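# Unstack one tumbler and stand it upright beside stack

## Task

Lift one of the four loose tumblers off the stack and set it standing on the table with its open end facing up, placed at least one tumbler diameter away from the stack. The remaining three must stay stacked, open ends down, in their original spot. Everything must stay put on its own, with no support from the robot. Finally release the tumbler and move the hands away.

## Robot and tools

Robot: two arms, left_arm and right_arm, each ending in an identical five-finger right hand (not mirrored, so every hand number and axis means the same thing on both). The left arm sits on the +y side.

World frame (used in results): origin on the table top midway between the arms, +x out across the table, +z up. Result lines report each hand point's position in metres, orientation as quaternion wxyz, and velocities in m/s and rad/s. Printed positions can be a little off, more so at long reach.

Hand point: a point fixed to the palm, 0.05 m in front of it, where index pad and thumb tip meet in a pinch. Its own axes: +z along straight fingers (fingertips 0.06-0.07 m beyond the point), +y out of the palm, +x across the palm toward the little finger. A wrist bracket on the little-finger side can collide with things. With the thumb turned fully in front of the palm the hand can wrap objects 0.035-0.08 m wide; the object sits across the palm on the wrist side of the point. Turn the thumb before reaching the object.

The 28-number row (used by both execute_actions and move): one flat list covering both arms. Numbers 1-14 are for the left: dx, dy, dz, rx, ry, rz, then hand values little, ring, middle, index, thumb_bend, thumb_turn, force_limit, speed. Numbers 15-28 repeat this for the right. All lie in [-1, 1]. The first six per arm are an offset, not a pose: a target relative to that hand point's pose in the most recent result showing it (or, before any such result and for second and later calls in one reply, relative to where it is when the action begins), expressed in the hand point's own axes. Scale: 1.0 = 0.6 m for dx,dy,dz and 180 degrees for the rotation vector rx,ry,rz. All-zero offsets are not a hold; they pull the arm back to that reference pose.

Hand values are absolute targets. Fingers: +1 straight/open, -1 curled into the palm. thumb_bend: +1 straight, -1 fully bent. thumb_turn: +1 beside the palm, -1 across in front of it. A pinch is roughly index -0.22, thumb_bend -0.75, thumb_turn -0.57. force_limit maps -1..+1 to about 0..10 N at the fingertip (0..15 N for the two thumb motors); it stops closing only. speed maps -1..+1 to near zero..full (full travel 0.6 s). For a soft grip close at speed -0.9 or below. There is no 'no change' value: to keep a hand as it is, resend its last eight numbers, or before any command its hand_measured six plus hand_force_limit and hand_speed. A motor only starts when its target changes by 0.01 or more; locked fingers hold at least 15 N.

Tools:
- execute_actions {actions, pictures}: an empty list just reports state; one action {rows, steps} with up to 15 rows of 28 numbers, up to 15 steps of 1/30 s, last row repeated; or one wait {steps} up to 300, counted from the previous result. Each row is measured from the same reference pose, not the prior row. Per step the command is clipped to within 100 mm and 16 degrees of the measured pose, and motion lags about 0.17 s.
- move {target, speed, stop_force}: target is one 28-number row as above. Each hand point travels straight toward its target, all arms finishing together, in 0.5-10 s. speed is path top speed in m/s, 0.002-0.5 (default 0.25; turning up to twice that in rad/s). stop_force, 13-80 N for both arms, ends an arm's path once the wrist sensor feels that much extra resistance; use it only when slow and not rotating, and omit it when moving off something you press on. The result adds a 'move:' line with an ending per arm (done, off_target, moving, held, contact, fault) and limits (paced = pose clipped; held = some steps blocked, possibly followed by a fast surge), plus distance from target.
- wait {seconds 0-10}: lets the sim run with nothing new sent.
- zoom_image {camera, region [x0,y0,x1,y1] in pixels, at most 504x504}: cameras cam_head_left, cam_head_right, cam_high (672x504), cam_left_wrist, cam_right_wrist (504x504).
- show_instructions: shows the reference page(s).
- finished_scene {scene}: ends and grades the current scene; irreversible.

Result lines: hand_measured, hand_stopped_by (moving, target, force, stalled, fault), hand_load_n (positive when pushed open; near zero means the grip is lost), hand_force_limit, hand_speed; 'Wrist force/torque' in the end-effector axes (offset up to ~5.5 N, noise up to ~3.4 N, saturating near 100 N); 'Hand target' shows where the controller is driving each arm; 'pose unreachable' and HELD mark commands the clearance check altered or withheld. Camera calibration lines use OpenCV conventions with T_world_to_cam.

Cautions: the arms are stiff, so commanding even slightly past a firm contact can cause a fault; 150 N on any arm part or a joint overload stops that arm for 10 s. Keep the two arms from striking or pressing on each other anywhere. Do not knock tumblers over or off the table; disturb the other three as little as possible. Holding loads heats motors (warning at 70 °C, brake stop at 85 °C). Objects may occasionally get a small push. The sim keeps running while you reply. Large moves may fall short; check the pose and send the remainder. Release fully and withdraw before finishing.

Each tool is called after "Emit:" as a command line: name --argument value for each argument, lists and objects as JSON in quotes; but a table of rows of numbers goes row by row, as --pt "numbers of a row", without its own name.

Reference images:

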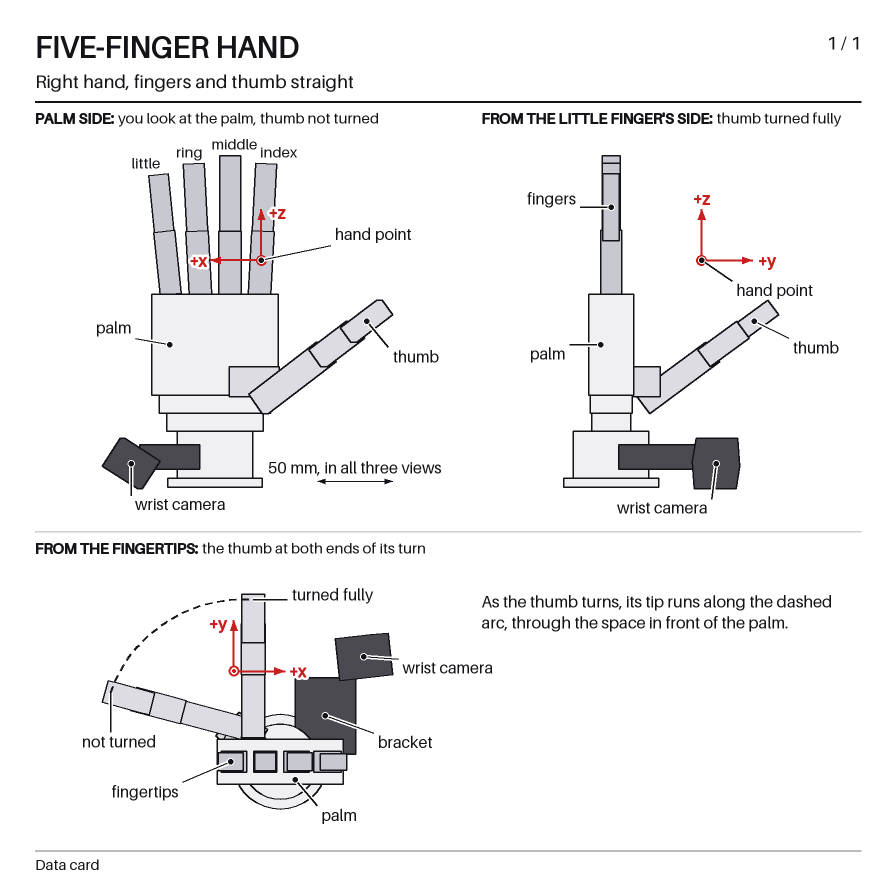

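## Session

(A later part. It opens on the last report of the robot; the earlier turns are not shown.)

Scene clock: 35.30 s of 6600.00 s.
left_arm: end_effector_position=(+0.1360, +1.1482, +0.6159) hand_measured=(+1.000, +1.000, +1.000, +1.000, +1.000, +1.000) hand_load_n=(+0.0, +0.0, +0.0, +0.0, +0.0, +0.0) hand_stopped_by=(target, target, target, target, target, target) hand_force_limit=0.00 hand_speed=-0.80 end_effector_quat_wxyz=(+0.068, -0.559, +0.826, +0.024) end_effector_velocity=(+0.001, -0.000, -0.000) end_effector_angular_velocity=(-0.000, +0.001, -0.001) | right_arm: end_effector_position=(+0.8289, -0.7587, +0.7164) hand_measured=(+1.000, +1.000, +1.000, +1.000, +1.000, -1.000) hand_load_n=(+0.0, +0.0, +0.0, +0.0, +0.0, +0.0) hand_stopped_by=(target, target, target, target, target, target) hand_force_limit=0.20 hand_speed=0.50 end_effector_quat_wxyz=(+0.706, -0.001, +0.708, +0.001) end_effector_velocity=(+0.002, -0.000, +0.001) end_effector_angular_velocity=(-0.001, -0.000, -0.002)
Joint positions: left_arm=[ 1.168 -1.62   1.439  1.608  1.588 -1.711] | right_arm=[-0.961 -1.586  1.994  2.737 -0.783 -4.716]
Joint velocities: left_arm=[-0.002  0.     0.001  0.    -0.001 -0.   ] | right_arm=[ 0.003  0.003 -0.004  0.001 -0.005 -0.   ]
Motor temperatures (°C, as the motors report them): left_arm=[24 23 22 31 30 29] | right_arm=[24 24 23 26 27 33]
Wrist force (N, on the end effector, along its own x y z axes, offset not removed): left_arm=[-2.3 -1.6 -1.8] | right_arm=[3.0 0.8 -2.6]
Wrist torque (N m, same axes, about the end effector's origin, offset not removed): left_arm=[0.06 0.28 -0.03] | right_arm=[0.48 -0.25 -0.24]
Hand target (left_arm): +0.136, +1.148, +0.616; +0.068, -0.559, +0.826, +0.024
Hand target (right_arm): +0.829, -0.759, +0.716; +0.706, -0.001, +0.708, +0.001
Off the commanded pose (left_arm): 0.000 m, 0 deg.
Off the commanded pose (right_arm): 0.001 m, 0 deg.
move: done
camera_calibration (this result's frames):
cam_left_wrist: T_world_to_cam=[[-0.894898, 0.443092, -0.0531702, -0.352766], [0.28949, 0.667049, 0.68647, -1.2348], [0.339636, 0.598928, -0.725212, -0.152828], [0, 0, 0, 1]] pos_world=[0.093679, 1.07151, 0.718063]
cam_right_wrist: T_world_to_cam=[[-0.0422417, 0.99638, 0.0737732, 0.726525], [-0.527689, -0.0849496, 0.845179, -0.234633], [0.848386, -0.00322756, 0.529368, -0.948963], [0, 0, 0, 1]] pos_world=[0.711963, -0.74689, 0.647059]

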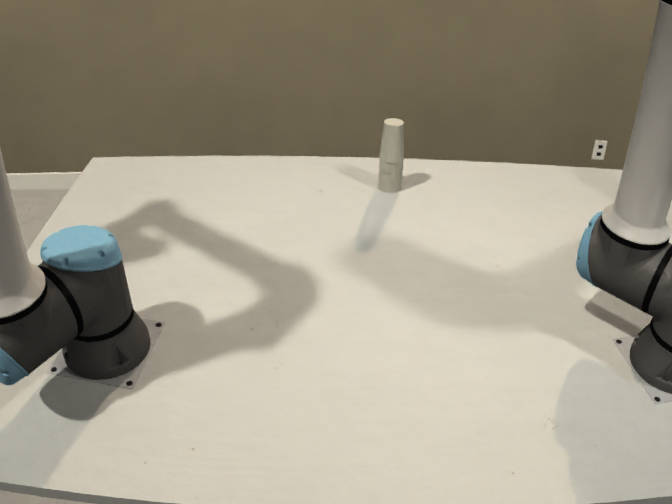

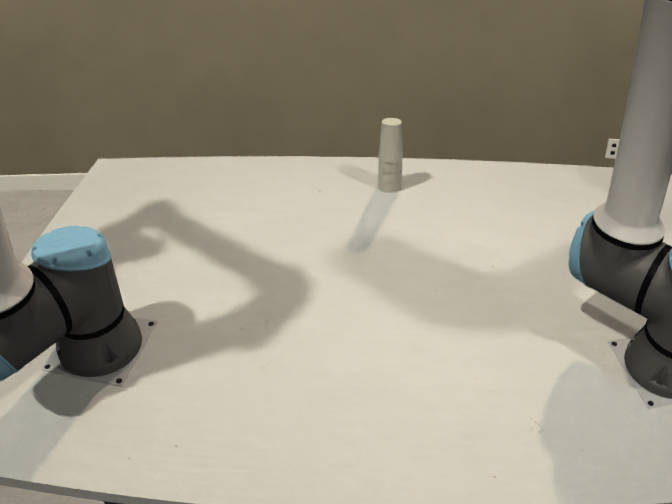

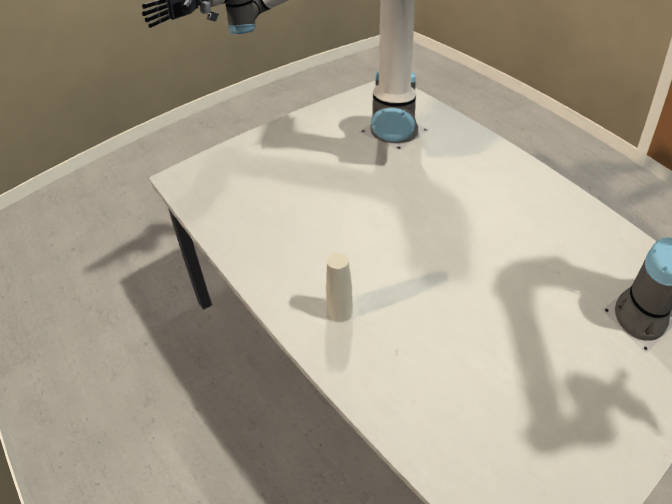

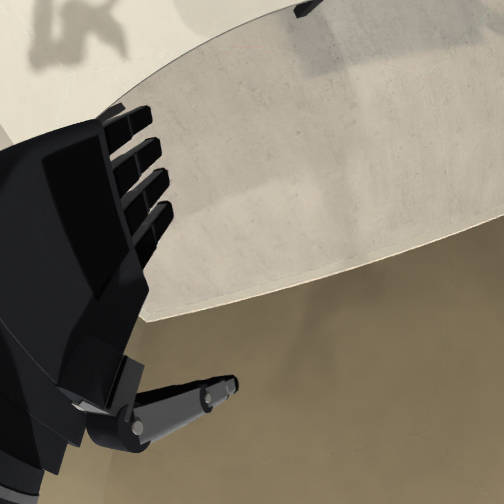

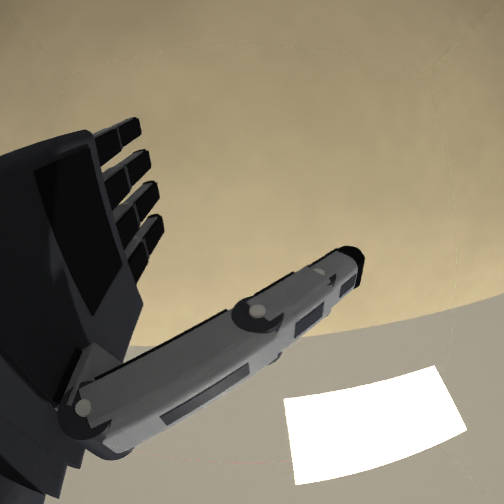

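Emit:
move --target '[0,0,0,0,0,0,1,1,1,1,1,1,0,-0.8,0.6,0.75,-0.3,0,0,0,1,1,1,1,1,-1,0.2,0.5]' --speed 0.4

Emit:
move --target '[0,0,0,0,0,0,1,1,1,1,1,1,0,-0.8,0.294,0.59,-0.08,0,0,0,1,1,1,1,1,-1,0.2,0.5]' --speed 0.3

Scene clock: 43.93 s of 6600.00 s.
left_arm: end_effector_position=(+0.1360, +1.1482, +0.6159) hand_measured=(+1.000, +1.000, +1.000, +1.000, +1.000, +1.000) hand_load_n=(+0.0, +0.0, +0.0, +0.0, +0.0, +0.0) hand_stopped_by=(target, target, target, target, target, target) hand_force_limit=0.00 hand_speed=-0.80 end_effector_quat_wxyz=(+0.068, -0.559, +0.826, +0.024) end_effector_velocity=(-0.000, +0.000, +0.001) end_effector_angular_velocity=(+0.002, +0.001, -0.001) | right_arm: end_effector_position=(+0.6460, -0.3101, +0.3575) hand_measured=(+1.000, +1.000, +1.000, +1.000, +1.000, -1.000) hand_load_n=(+0.0, +0.0, +0.0, +0.0, +0.0, +0.0) hand_stopped_by=(target, target, target, target, target, target) hand_force_limit=0.20 hand_speed=0.50 end_effector_quat_wxyz=(+0.706, -0.001, +0.708, +0.002) end_effector_velocity=(+0.000, +0.002, -0.001) end_effector_angular_velocity=(-0.000, -0.004, -0.006)
Joint positions: left_arm=[ 1.168 -1.62   1.439  1.608  1.588 -1.711] | right_arm=[-0.072 -1.254  2.588  1.81  -1.672 -4.711]
Joint velocities: left_arm=[-0.001 -0.001 -0.    -0.    -0.002  0.001] | right_arm=[ 0.01   0.009 -0.004 -0.009 -0.015 -0.001]
Motor temperatures (°C, as the motors report them): left_arm=[24 23 22 31 30 29] | right_arm=[24 24 23 26 27 33]
Wrist force (N, on the end effector, along its own x y z axes, offset not removed): left_arm=[2.2 -1.6 -1.5] | right_arm=[5.9 -2.2 -3.9]
Wrist torque (N m, same axes, about the end effector's origin, offset not removed): left_arm=[0.13 -0.24 0.22] | right_arm=[-0.04 -0.66 0.16]
Hand target (left_arm): +0.136, +1.148, +0.616; +0.068, -0.559, +0.826, +0.024
Hand target (right_arm): +0.646, -0.310, +0.357; +0.706, -0.001, +0.708, +0.002
Off the commanded pose (left_arm): 0.000 m, 0 deg.
Off the commanded pose (right_arm): 0.001 m, 0 deg.
After step 90, 3.37 s passed at rest.
move: done
camera_calibration (this result's frames):
cam_left_wrist: T_world_to_cam=[[-0.894898, 0.443092, -0.0531702, -0.352766], [0.28949, 0.667049, 0.68647, -1.2348], [0.339636, 0.598928, -0.725212, -0.152828], [0, 0, 0, 1]] pos_world=[0.0936791, 1.07151, 0.718063]
cam_right_wrist: T_world_to_cam=[[-0.0428781, 0.996218, 0.0755772, 0.29805], [-0.527812, -0.0868161, 0.844913, 0.00991857], [0.848278, -0.00366231, 0.529538, -0.602455], [0, 0, 0, 1]] pos_world=[0.529064, -0.298268, 0.288117]

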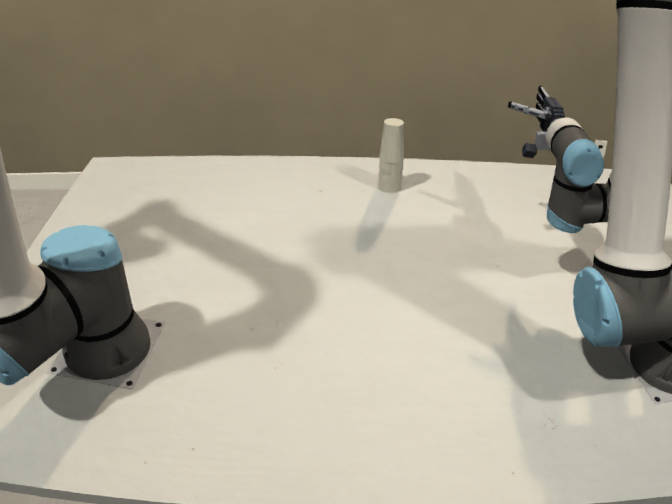

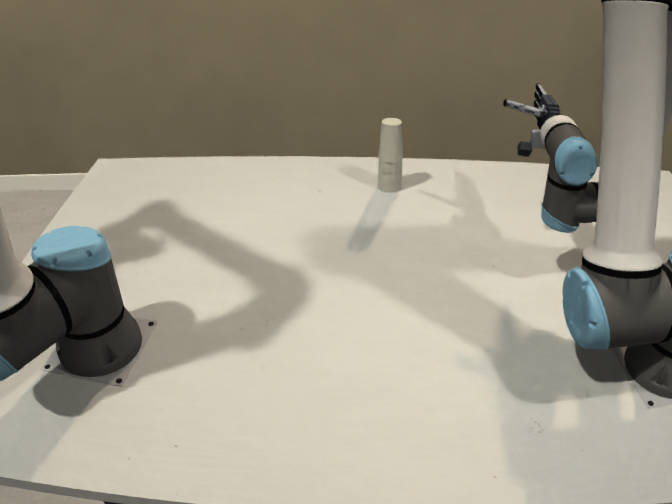

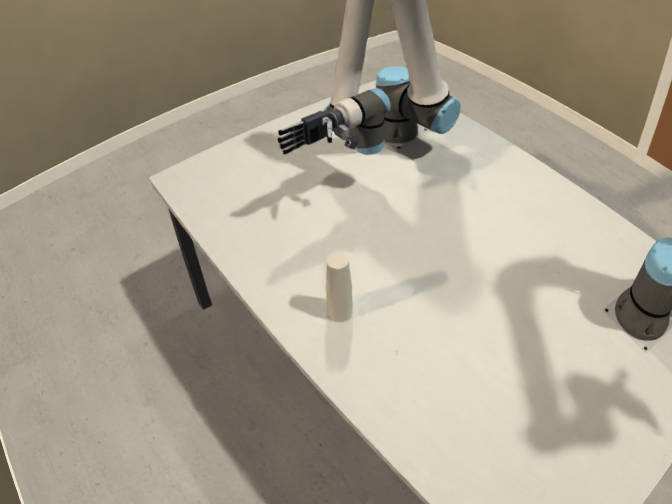

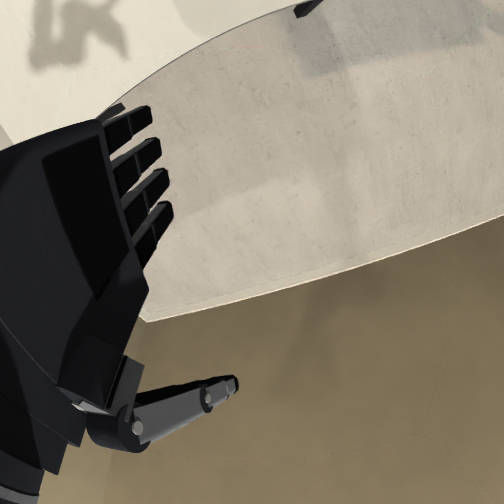

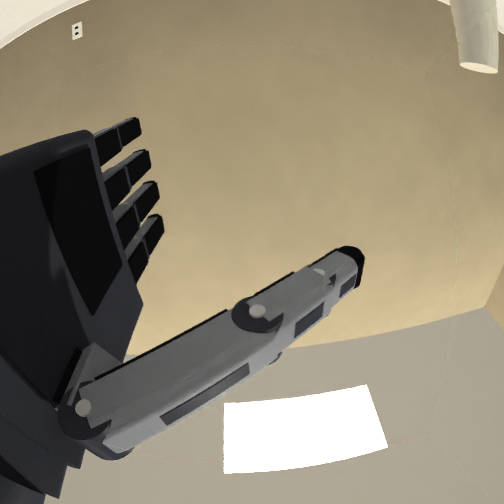

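Scene clock: 55.33 s of 6600.00 s.
left_arm: end_effector_position=(+0.1360, +1.1482, +0.6159) hand_measured=(+1.000, +1.000, +1.000, +1.000, +1.000, +1.000) hand_load_n=(+0.0, +0.0, +0.0, +0.0, +0.0, +0.0) hand_stopped_by=(target, target, target, target, target, target) hand_force_limit=0.00 hand_speed=-0.80 end_effector_quat_wxyz=(+0.068, -0.559, +0.826, +0.024) end_effector_velocity=(+0.000, +0.000, -0.000) end_effector_angular_velocity=(-0.001, +0.001, -0.001) | right_arm: end_effector_position=(+0.5992, -0.0099, +0.2077) hand_measured=(+1.000, +1.000, +1.000, +1.000, +1.000, -1.000) hand_load_n=(+0.0, +0.0, +0.0, +0.0, +0.0, +0.0) hand_stopped_by=(target, target, target, target, target, target) hand_force_limit=0.20 hand_speed=0.50 end_effector_quat_wxyz=(+0.705, -0.004, +0.709, +0.005) end_effector_velocity=(+0.000, -0.000, +0.000) end_effector_angular_velocity=(+0.002, -0.000, -0.001)
Joint positions: left_arm=[ 1.168 -1.62   1.439  1.608  1.588 -1.711] | right_arm=[ 0.608 -0.797  2.172  1.773 -2.343 -4.706]
Joint velocities: left_arm=[-0.     0.001 -0.     0.     0.     0.001] | right_arm=[-0.    -0.    -0.    -0.    -0.001  0.002]
Motor temperatures (°C, as the motors report them): left_arm=[24 23 22 31 30 29] | right_arm=[24 24 23 26 27 33]
Wrist force (N, on the end effector, along its own x y z axes, offset not removed): left_arm=[-2.5 -4.1 -0.3] | right_arm=[2.3 -2.0 -3.6]
Wrist torque (N m, same axes, about the end effector's origin, offset not removed): left_arm=[-0.35 0.22 -0.21] | right_arm=[0.17 -0.16 -0.18]
Hand target (left_arm): +0.136, +1.148, +0.616; +0.068, -0.559, +0.826, +0.024
Hand target (right_arm): +0.599, -0.010, +0.208; +0.705, -0.004, +0.709, +0.005
Off the commanded pose (left_arm): 0.000 m, 0 deg.
Off the commanded pose (right_arm): 0.060 m, 1 deg.
FORCE FAULT: contact force on the right arm reached its limit, and that arm stopped for 10 seconds. The contact can be on any part of that arm, not only on its tool. That arm's remaining commands of this call were not run. That arm holds still and accepts commands again. Move the arm away from the contact; if what it grips holds it there, let go first. Pushing or pulling that hard again can fault the arm again.
move: fault (right_arm)
camera_calibration (this result's frames):
cam_left_wrist: T_world_to_cam=[[-0.894898, 0.443092, -0.0531701, -0.352766], [0.28949, 0.667049, 0.68647, -1.2348], [0.339636, 0.598928, -0.725212, -0.152828], [0, 0, 0, 1]] pos_world=[0.093679, 1.07151, 0.718063]
cam_right_wrist: T_world_to_cam=[[-0.0518133, 0.995733, 0.0763583, 0.0135031], [-0.52502, -0.0922017, 0.846081, 0.135859], [0.849511, 0.00374853, 0.527557, -0.482599], [0, 0, 0, 1]] pos_world=[0.482001, 0.000889961, 0.13862]

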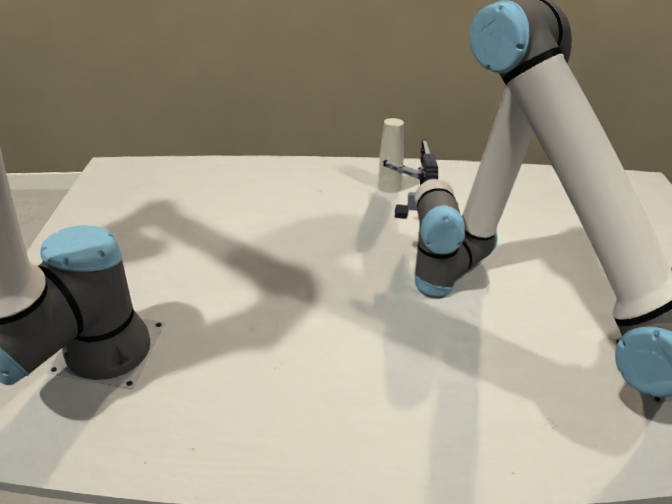

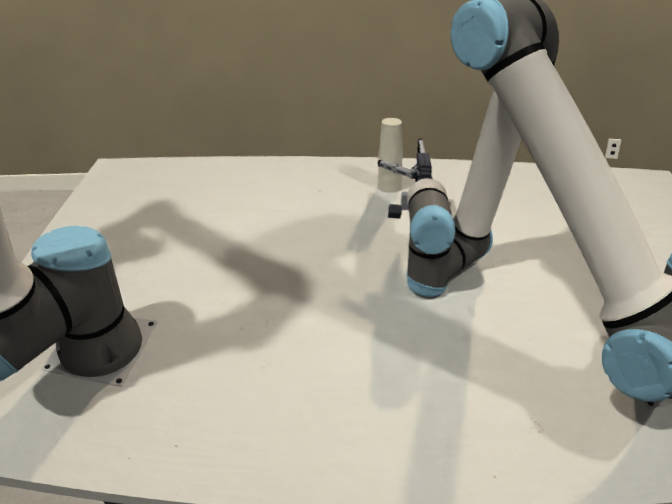

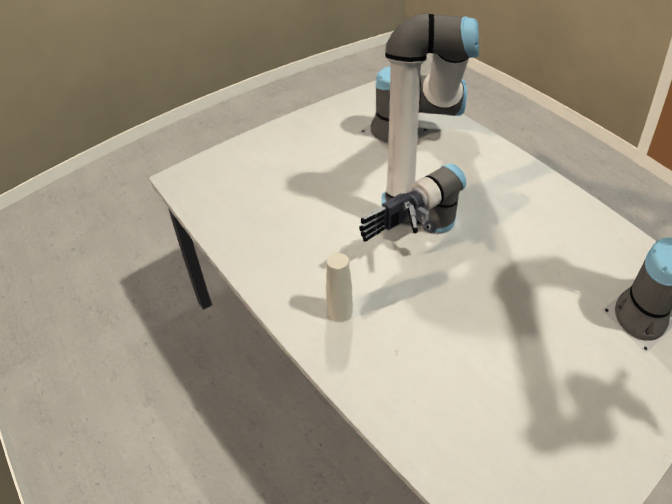

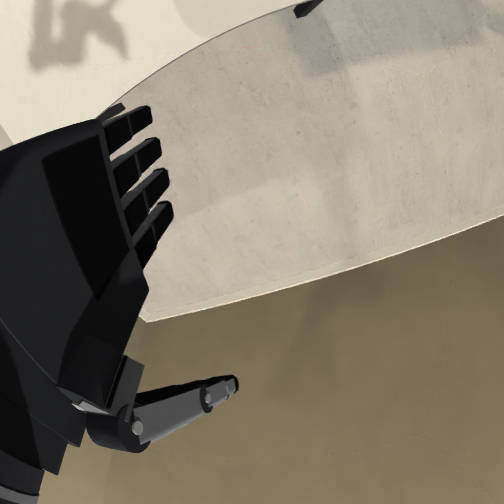

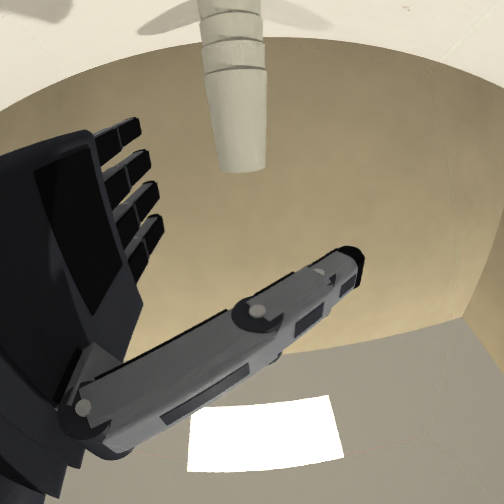

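Emit:
move --target '[0,0,0,0,0,0,1,1,1,1,1,1,0,-0.8,-0.5,-0.3,0,0,0.5,0,1,1,1,1,1,-1,0.2,0.5]' --speed 0.3

Emit:
move --target '[0,0,0,0,0,0,1,1,1,1,1,1,0,-0.8,0,0,0,0,0.5,0,1,1,1,1,1,-1,0.2,0.5]' --speed 0.4

Emit:
move --target '[0,0,0,0,0,0,1,1,1,1,1,1,0,-0.8,0,0,0,0.5,0,0,1,1,1,1,1,-1,0.2,0.5]' --speed 0.4

Scene clock: 71.53 s of 6600.00 s.
left_arm: end_effector_position=(+0.1360, +1.1482, +0.6159) hand_measured=(+1.000, +1.000, +1.000, +1.000, +1.000, +1.000) hand_load_n=(+0.0, +0.0, +0.0, +0.0, +0.0, +0.0) hand_stopped_by=(target, target, target, target, target, target) hand_force_limit=0.00 hand_speed=-0.80 end_effector_quat_wxyz=(+0.068, -0.559, +0.826, +0.024) end_effector_velocity=(+0.000, +0.000, +0.002) end_effector_angular_velocity=(+0.003, -0.002, -0.001) | right_arm: end_effector_position=(+0.6034, -0.1895, +0.5073) hand_measured=(+1.000, +1.000, +1.000, +1.000, +1.000, -1.000) hand_load_n=(+0.0, +0.0, +0.0, +0.0, +0.0, +0.0) hand_stopped_by=(target, target, target, target, target, target) hand_force_limit=0.20 hand_speed=0.50 end_effector_quat_wxyz=(-0.001, -0.006, +1.000, +0.000) end_effector_velocity=(+0.000, -0.001, +0.001) end_effector_angular_velocity=(-0.002, +0.013, +0.001)
Joint positions: left_arm=[ 1.168 -1.62   1.439  1.608  1.588 -1.711] | right_arm=[ 0.109 -1.766  1.778  4.702 -1.57  -4.439]
Joint velocities: left_arm=[-0.    -0.001 -0.002 -0.    -0.     0.001] | right_arm=[-0.002  0.005 -0.009  0.017  0.002 -0.004]
Motor temperatures (°C, as the motors report them): left_arm=[24 23 22 31 30 29] | right_arm=[24 24 23 26 27 33]
Wrist force (N, on the end effector, along its own x y z axes, offset not removed): left_arm=[0.3 -3.4 -1.2] | right_arm=[-3.4 -0.2 -4.0]
Wrist torque (N m, same axes, about the end effector's origin, offset not removed): left_arm=[-0.18 -0.10 0.01] | right_arm=[0.46 0.90 -0.60]
Hand target (left_arm): +0.136, +1.148, +0.616; +0.068, -0.559, +0.826, +0.024
Hand target (right_arm): +0.603, -0.190, +0.507; -0.002, -0.006, +1.000, -0.000
Off the commanded pose (left_arm): 0.000 m, 0 deg.
Off the commanded pose (right_arm): 0.001 m, 0 deg.
After step 90, 9.97 s passed at rest.
move: done
camera_calibration (this result's frames):
cam_left_wrist: T_world_to_cam=[[-0.894898, 0.443092, -0.0531703, -0.352766], [0.28949, 0.667049, 0.68647, -1.2348], [0.339636, 0.598928, -0.725212, -0.152828], [0, 0, 0, 1]] pos_world=[0.0936791, 1.07151, 0.718063]
cam_right_wrist: T_world_to_cam=[[0.0620183, 0.99731, 0.0390783, 0.1202], [0.846153, -0.0733026, 0.527875, -0.79435], [0.52932, 0.000328344, -0.848422, 0.247007], [0, 0, 0, 1]] pos_world=[0.533941, -0.178185, 0.624187]

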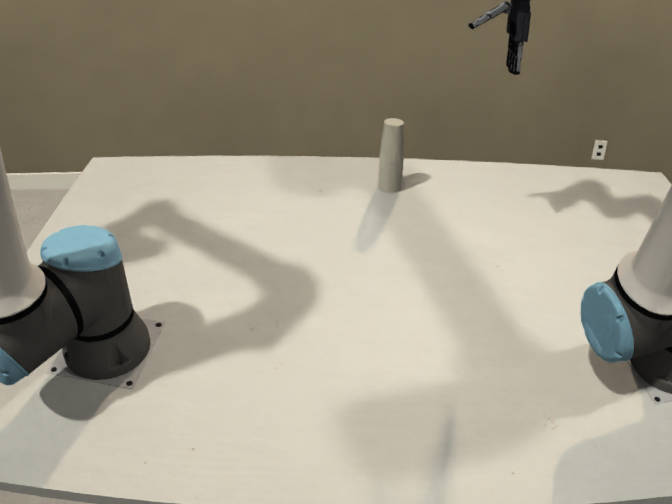

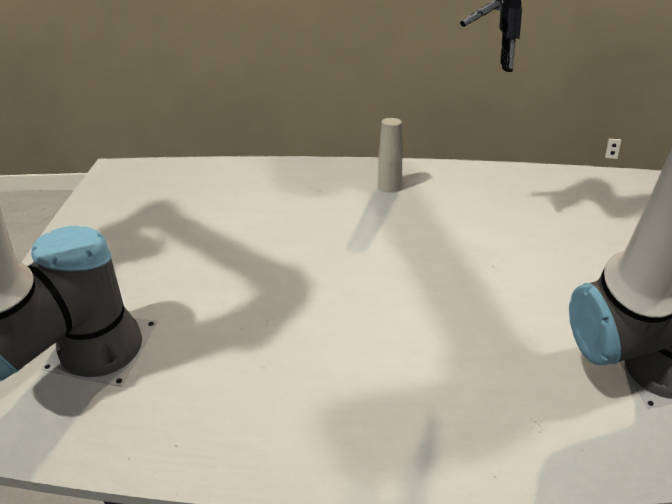

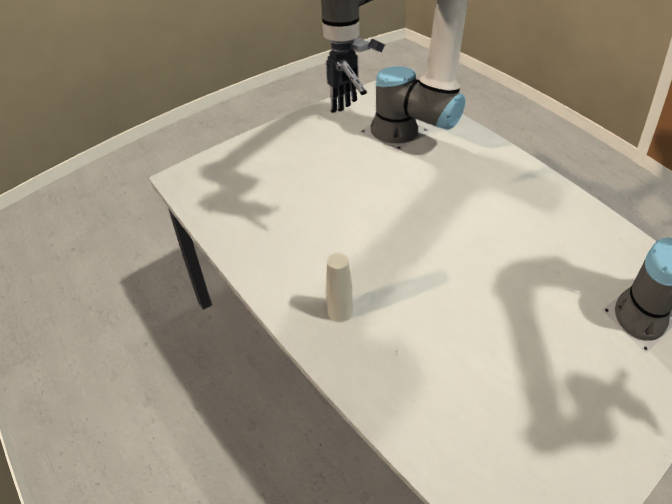

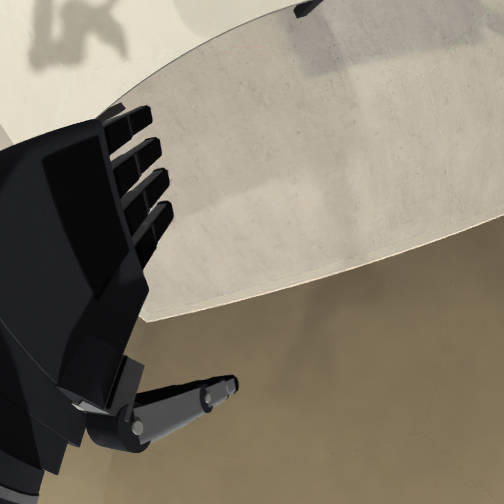

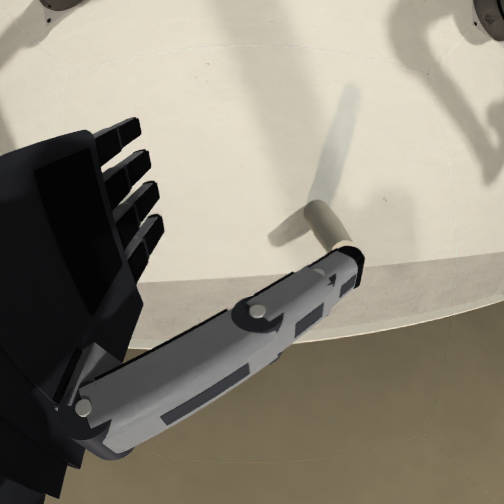

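Scene clock: 74.10 s of 6600.00 s.
left_arm: end_effector_position=(+0.1360, +1.1482, +0.6159) hand_measured=(+1.000, +1.000, +1.000, +1.000, +1.000, +1.000) hand_load_n=(+0.0, +0.0, +0.0, +0.0, +0.0, +0.0) hand_stopped_by=(target, target, target, target, target, target) hand_force_limit=0.00 hand_speed=-0.80 end_effector_quat_wxyz=(+0.068, -0.559, +0.826, +0.024) end_effector_velocity=(-0.001, +0.000, +0.000) end_effector_angular_velocity=(+0.002, +0.002, +0.001) | right_arm: end_effector_position=(+0.6033, -0.1896, +0.5069) hand_measured=(+1.000, +1.000, +1.000, +1.000, +1.000, -1.000) hand_load_n=(+0.0, +0.0, +0.0, +0.0, +0.0, +0.0) hand_stopped_by=(target, target, target, target, target, target) hand_force_limit=0.20 hand_speed=0.50 end_effector_quat_wxyz=(+0.707, +0.005, -0.707, +0.005) end_effector_velocity=(-0.001, +0.000, -0.000) end_effector_angular_velocity=(-0.001, +0.013, +0.001)
Joint positions: left_arm=[ 1.168 -1.62   1.439  1.608  1.588 -1.711] | right_arm=[ 0.015 -1.098  1.218  6.164 -1.392 -4.712]
Joint velocities: left_arm=[-0.    -0.    -0.    -0.001 -0.003 -0.   ] | right_arm=[ 0.001  0.004  0.001  0.008 -0.001 -0.001]
Motor temperatures (°C, as the motors report them): left_arm=[24 23 22 31 30 29] | right_arm=[24 24 23 26 27 33]
Wrist force (N, on the end effector, along its own x y z axes, offset not removed): left_arm=[-2.7 -2.3 -1.9] | right_arm=[3.2 -2.8 -0.9]
Wrist torque (N m, same axes, about the end effector's origin, offset not removed): left_arm=[0.16 0.38 -0.17] | right_arm=[-0.07 -0.20 -0.23]
Hand target (left_arm): +0.136, +1.148, +0.616; +0.068, -0.559, +0.826, +0.024
Hand target (right_arm): +0.603, -0.190, +0.507; +0.708, +0.005, -0.706, +0.005
Off the commanded pose (left_arm): 0.000 m, 0 deg.
Off the commanded pose (right_arm): 0.000 m, 0 deg.
move: done
camera_calibration (this result's frames):
cam_left_wrist: T_world_to_cam=[[-0.894898, 0.443092, -0.0531702, -0.352766], [0.28949, 0.667049, 0.68647, -1.2348], [0.339636, 0.598928, -0.725212, -0.152828], [0, 0, 0, 1]] pos_world=[0.0936791, 1.07151, 0.718063]
cam_right_wrist: T_world_to_cam=[[0.0258838, 0.996851, -0.0749485, 0.199785], [0.53016, -0.0772501, -0.844371, 0.0914065], [-0.847502, -0.0178791, -0.53049, 0.9128], [0, 0, 0, 1]] pos_world=[0.719969, -0.175775, 0.576386]

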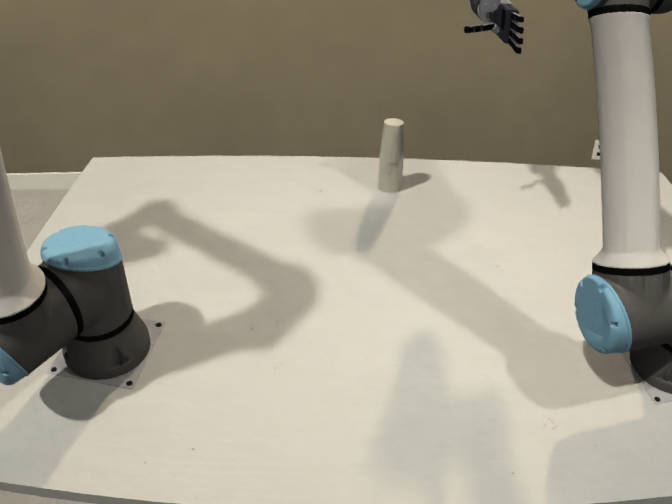

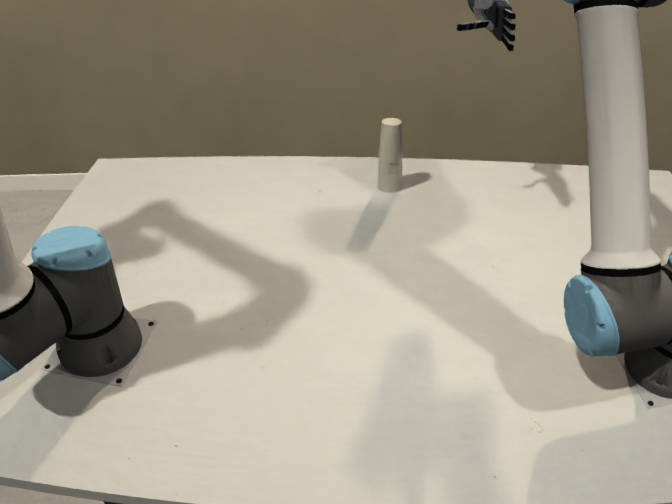

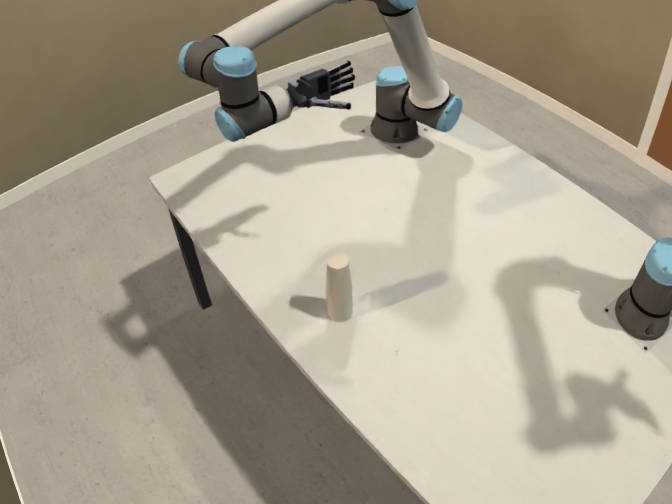

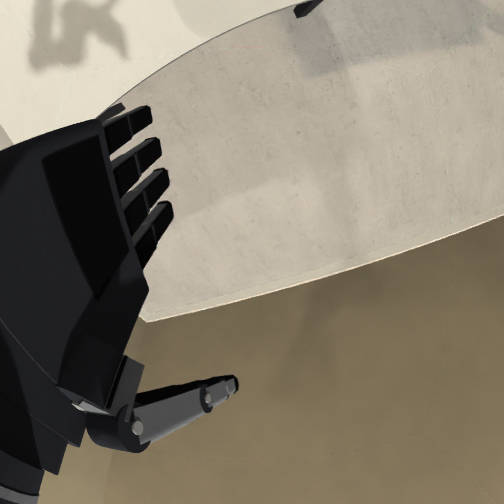

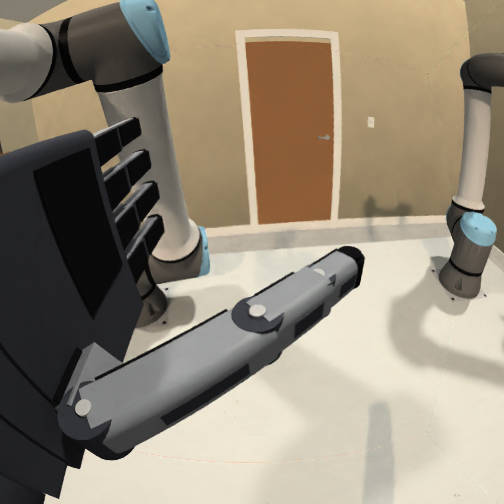

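Scene clock: 76.67 s of 6600.00 s.
left_arm: end_effector_position=(+0.1360, +1.1482, +0.6160) hand_measured=(+1.000, +1.000, +1.000, +1.000, +1.000, +1.000) hand_load_n=(+0.0, +0.0, +0.0, +0.0, +0.0, +0.0) hand_stopped_by=(target, target, target, target, target, target) hand_force_limit=0.00 hand_speed=-0.80 end_effector_quat_wxyz=(+0.068, -0.559, +0.826, +0.024) end_effector_velocity=(+0.001, +0.000, +0.000) end_effector_angular_velocity=(+0.000, +0.000, +0.001) | right_arm: end_effector_position=(+0.6035, -0.1896, +0.5070) hand_measured=(+1.000, +1.000, +1.000, +1.000, +1.000, -1.000) hand_load_n=(+0.0, +0.0, +0.0, +0.0, +0.0, +0.0) hand_stopped_by=(target, target, target, target, target, target) hand_force_limit=0.20 hand_speed=0.50 end_effector_quat_wxyz=(+0.497, +0.503, -0.497, +0.502) end_effector_velocity=(-0.000, -0.000, +0.000) end_effector_angular_velocity=(+0.001, -0.002, +0.013)
Joint positions: left_arm=[ 1.168 -1.62   1.439  1.608  1.588 -1.711] | right_arm=[ 0.466 -1.069  1.174  6.177 -2.511 -4.715]
Joint velocities: left_arm=[-0.001  0.001 -0.001  0.    -0.    -0.002] | right_arm=[ 0.003 -0.004  0.006 -0.004 -0.01  -0.   ]
Motor temperatures (°C, as the motors report them): left_arm=[24 23 22 31 30 29] | right_arm=[24 24 23 26 27 33]
Wrist force (N, on the end effector, along its own x y z axes, offset not removed): left_arm=[-3.6 -1.3 -2.4] | right_arm=[2.1 0.6 -4.2]
Wrist torque (N m, same axes, about the end effector's origin, offset not removed): left_arm=[0.30 0.49 -0.17] | right_arm=[0.65 0.04 -0.04]
Hand target (left_arm): +0.136, +1.148, +0.616; +0.068, -0.559, +0.826, +0.024
Hand target (right_arm): +0.603, -0.190, +0.507; +0.497, +0.504, -0.497, +0.503
Off the commanded pose (left_arm): 0.000 m, 0 deg.
Off the commanded pose (right_arm): 0.000 m, 0 deg.
move: done
camera_calibration (this result's frames):
cam_left_wrist: T_world_to_cam=[[-0.894898, 0.443092, -0.0531702, -0.352766], [0.28949, 0.667049, 0.68647, -1.2348], [0.339636, 0.598928, -0.725212, -0.152828], [0, 0, 0, 1]] pos_world=[0.0936791, 1.07151, 0.718063]
cam_right_wrist: T_world_to_cam=[[-0.996912, 0.0274637, -0.0735713, 0.632586], [0.0768916, 0.531752, -0.843402, 0.479935], [0.0159587, -0.846454, -0.532222, 0.235697], [0, 0, 0, 1]] pos_world=[0.589968, -0.0730729, 0.576762]

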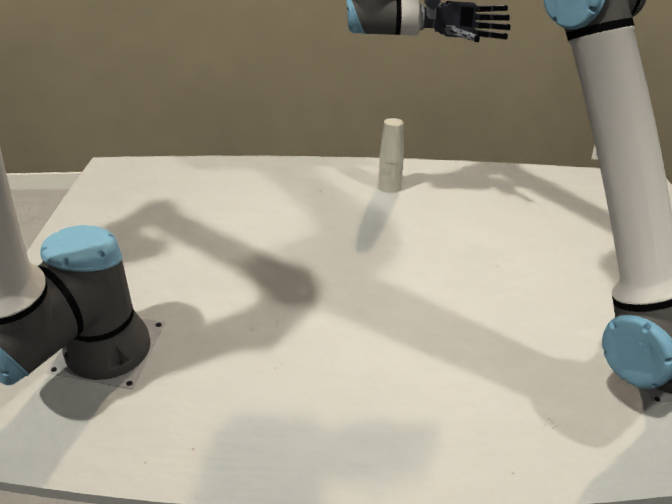

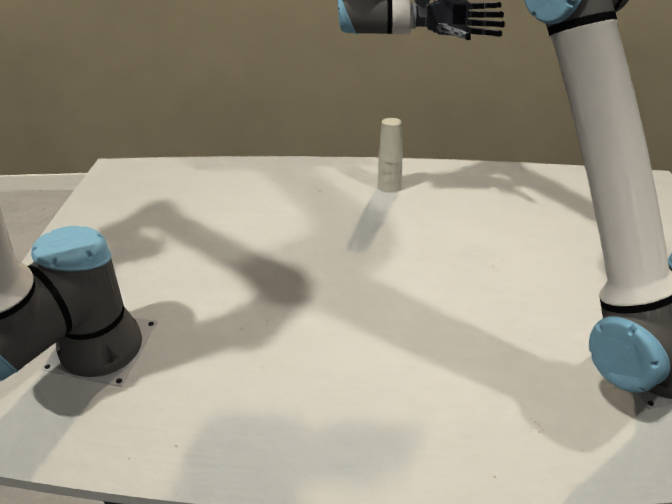

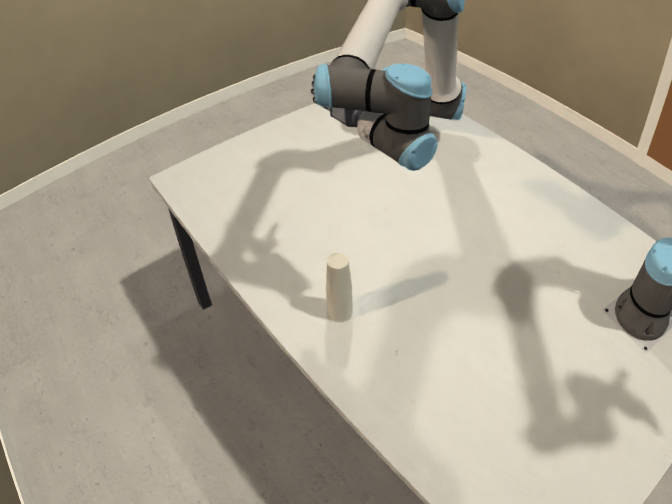

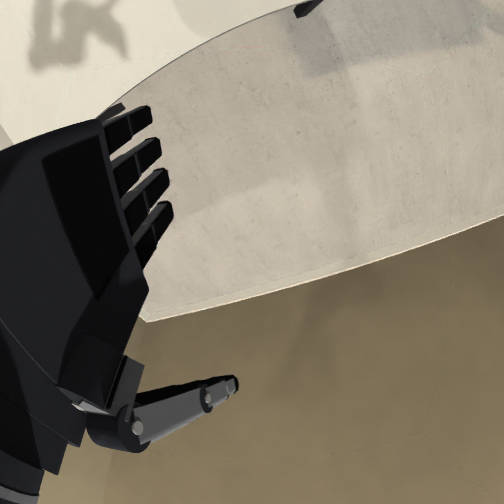

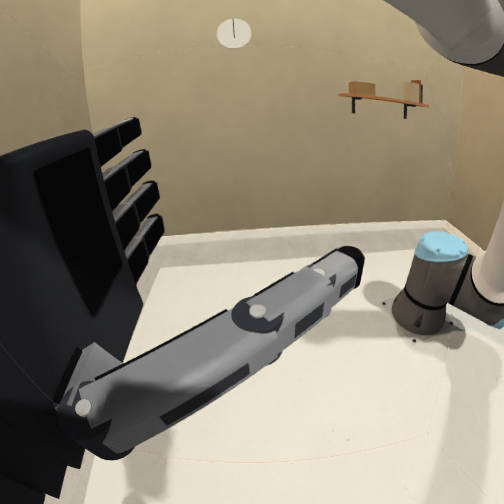

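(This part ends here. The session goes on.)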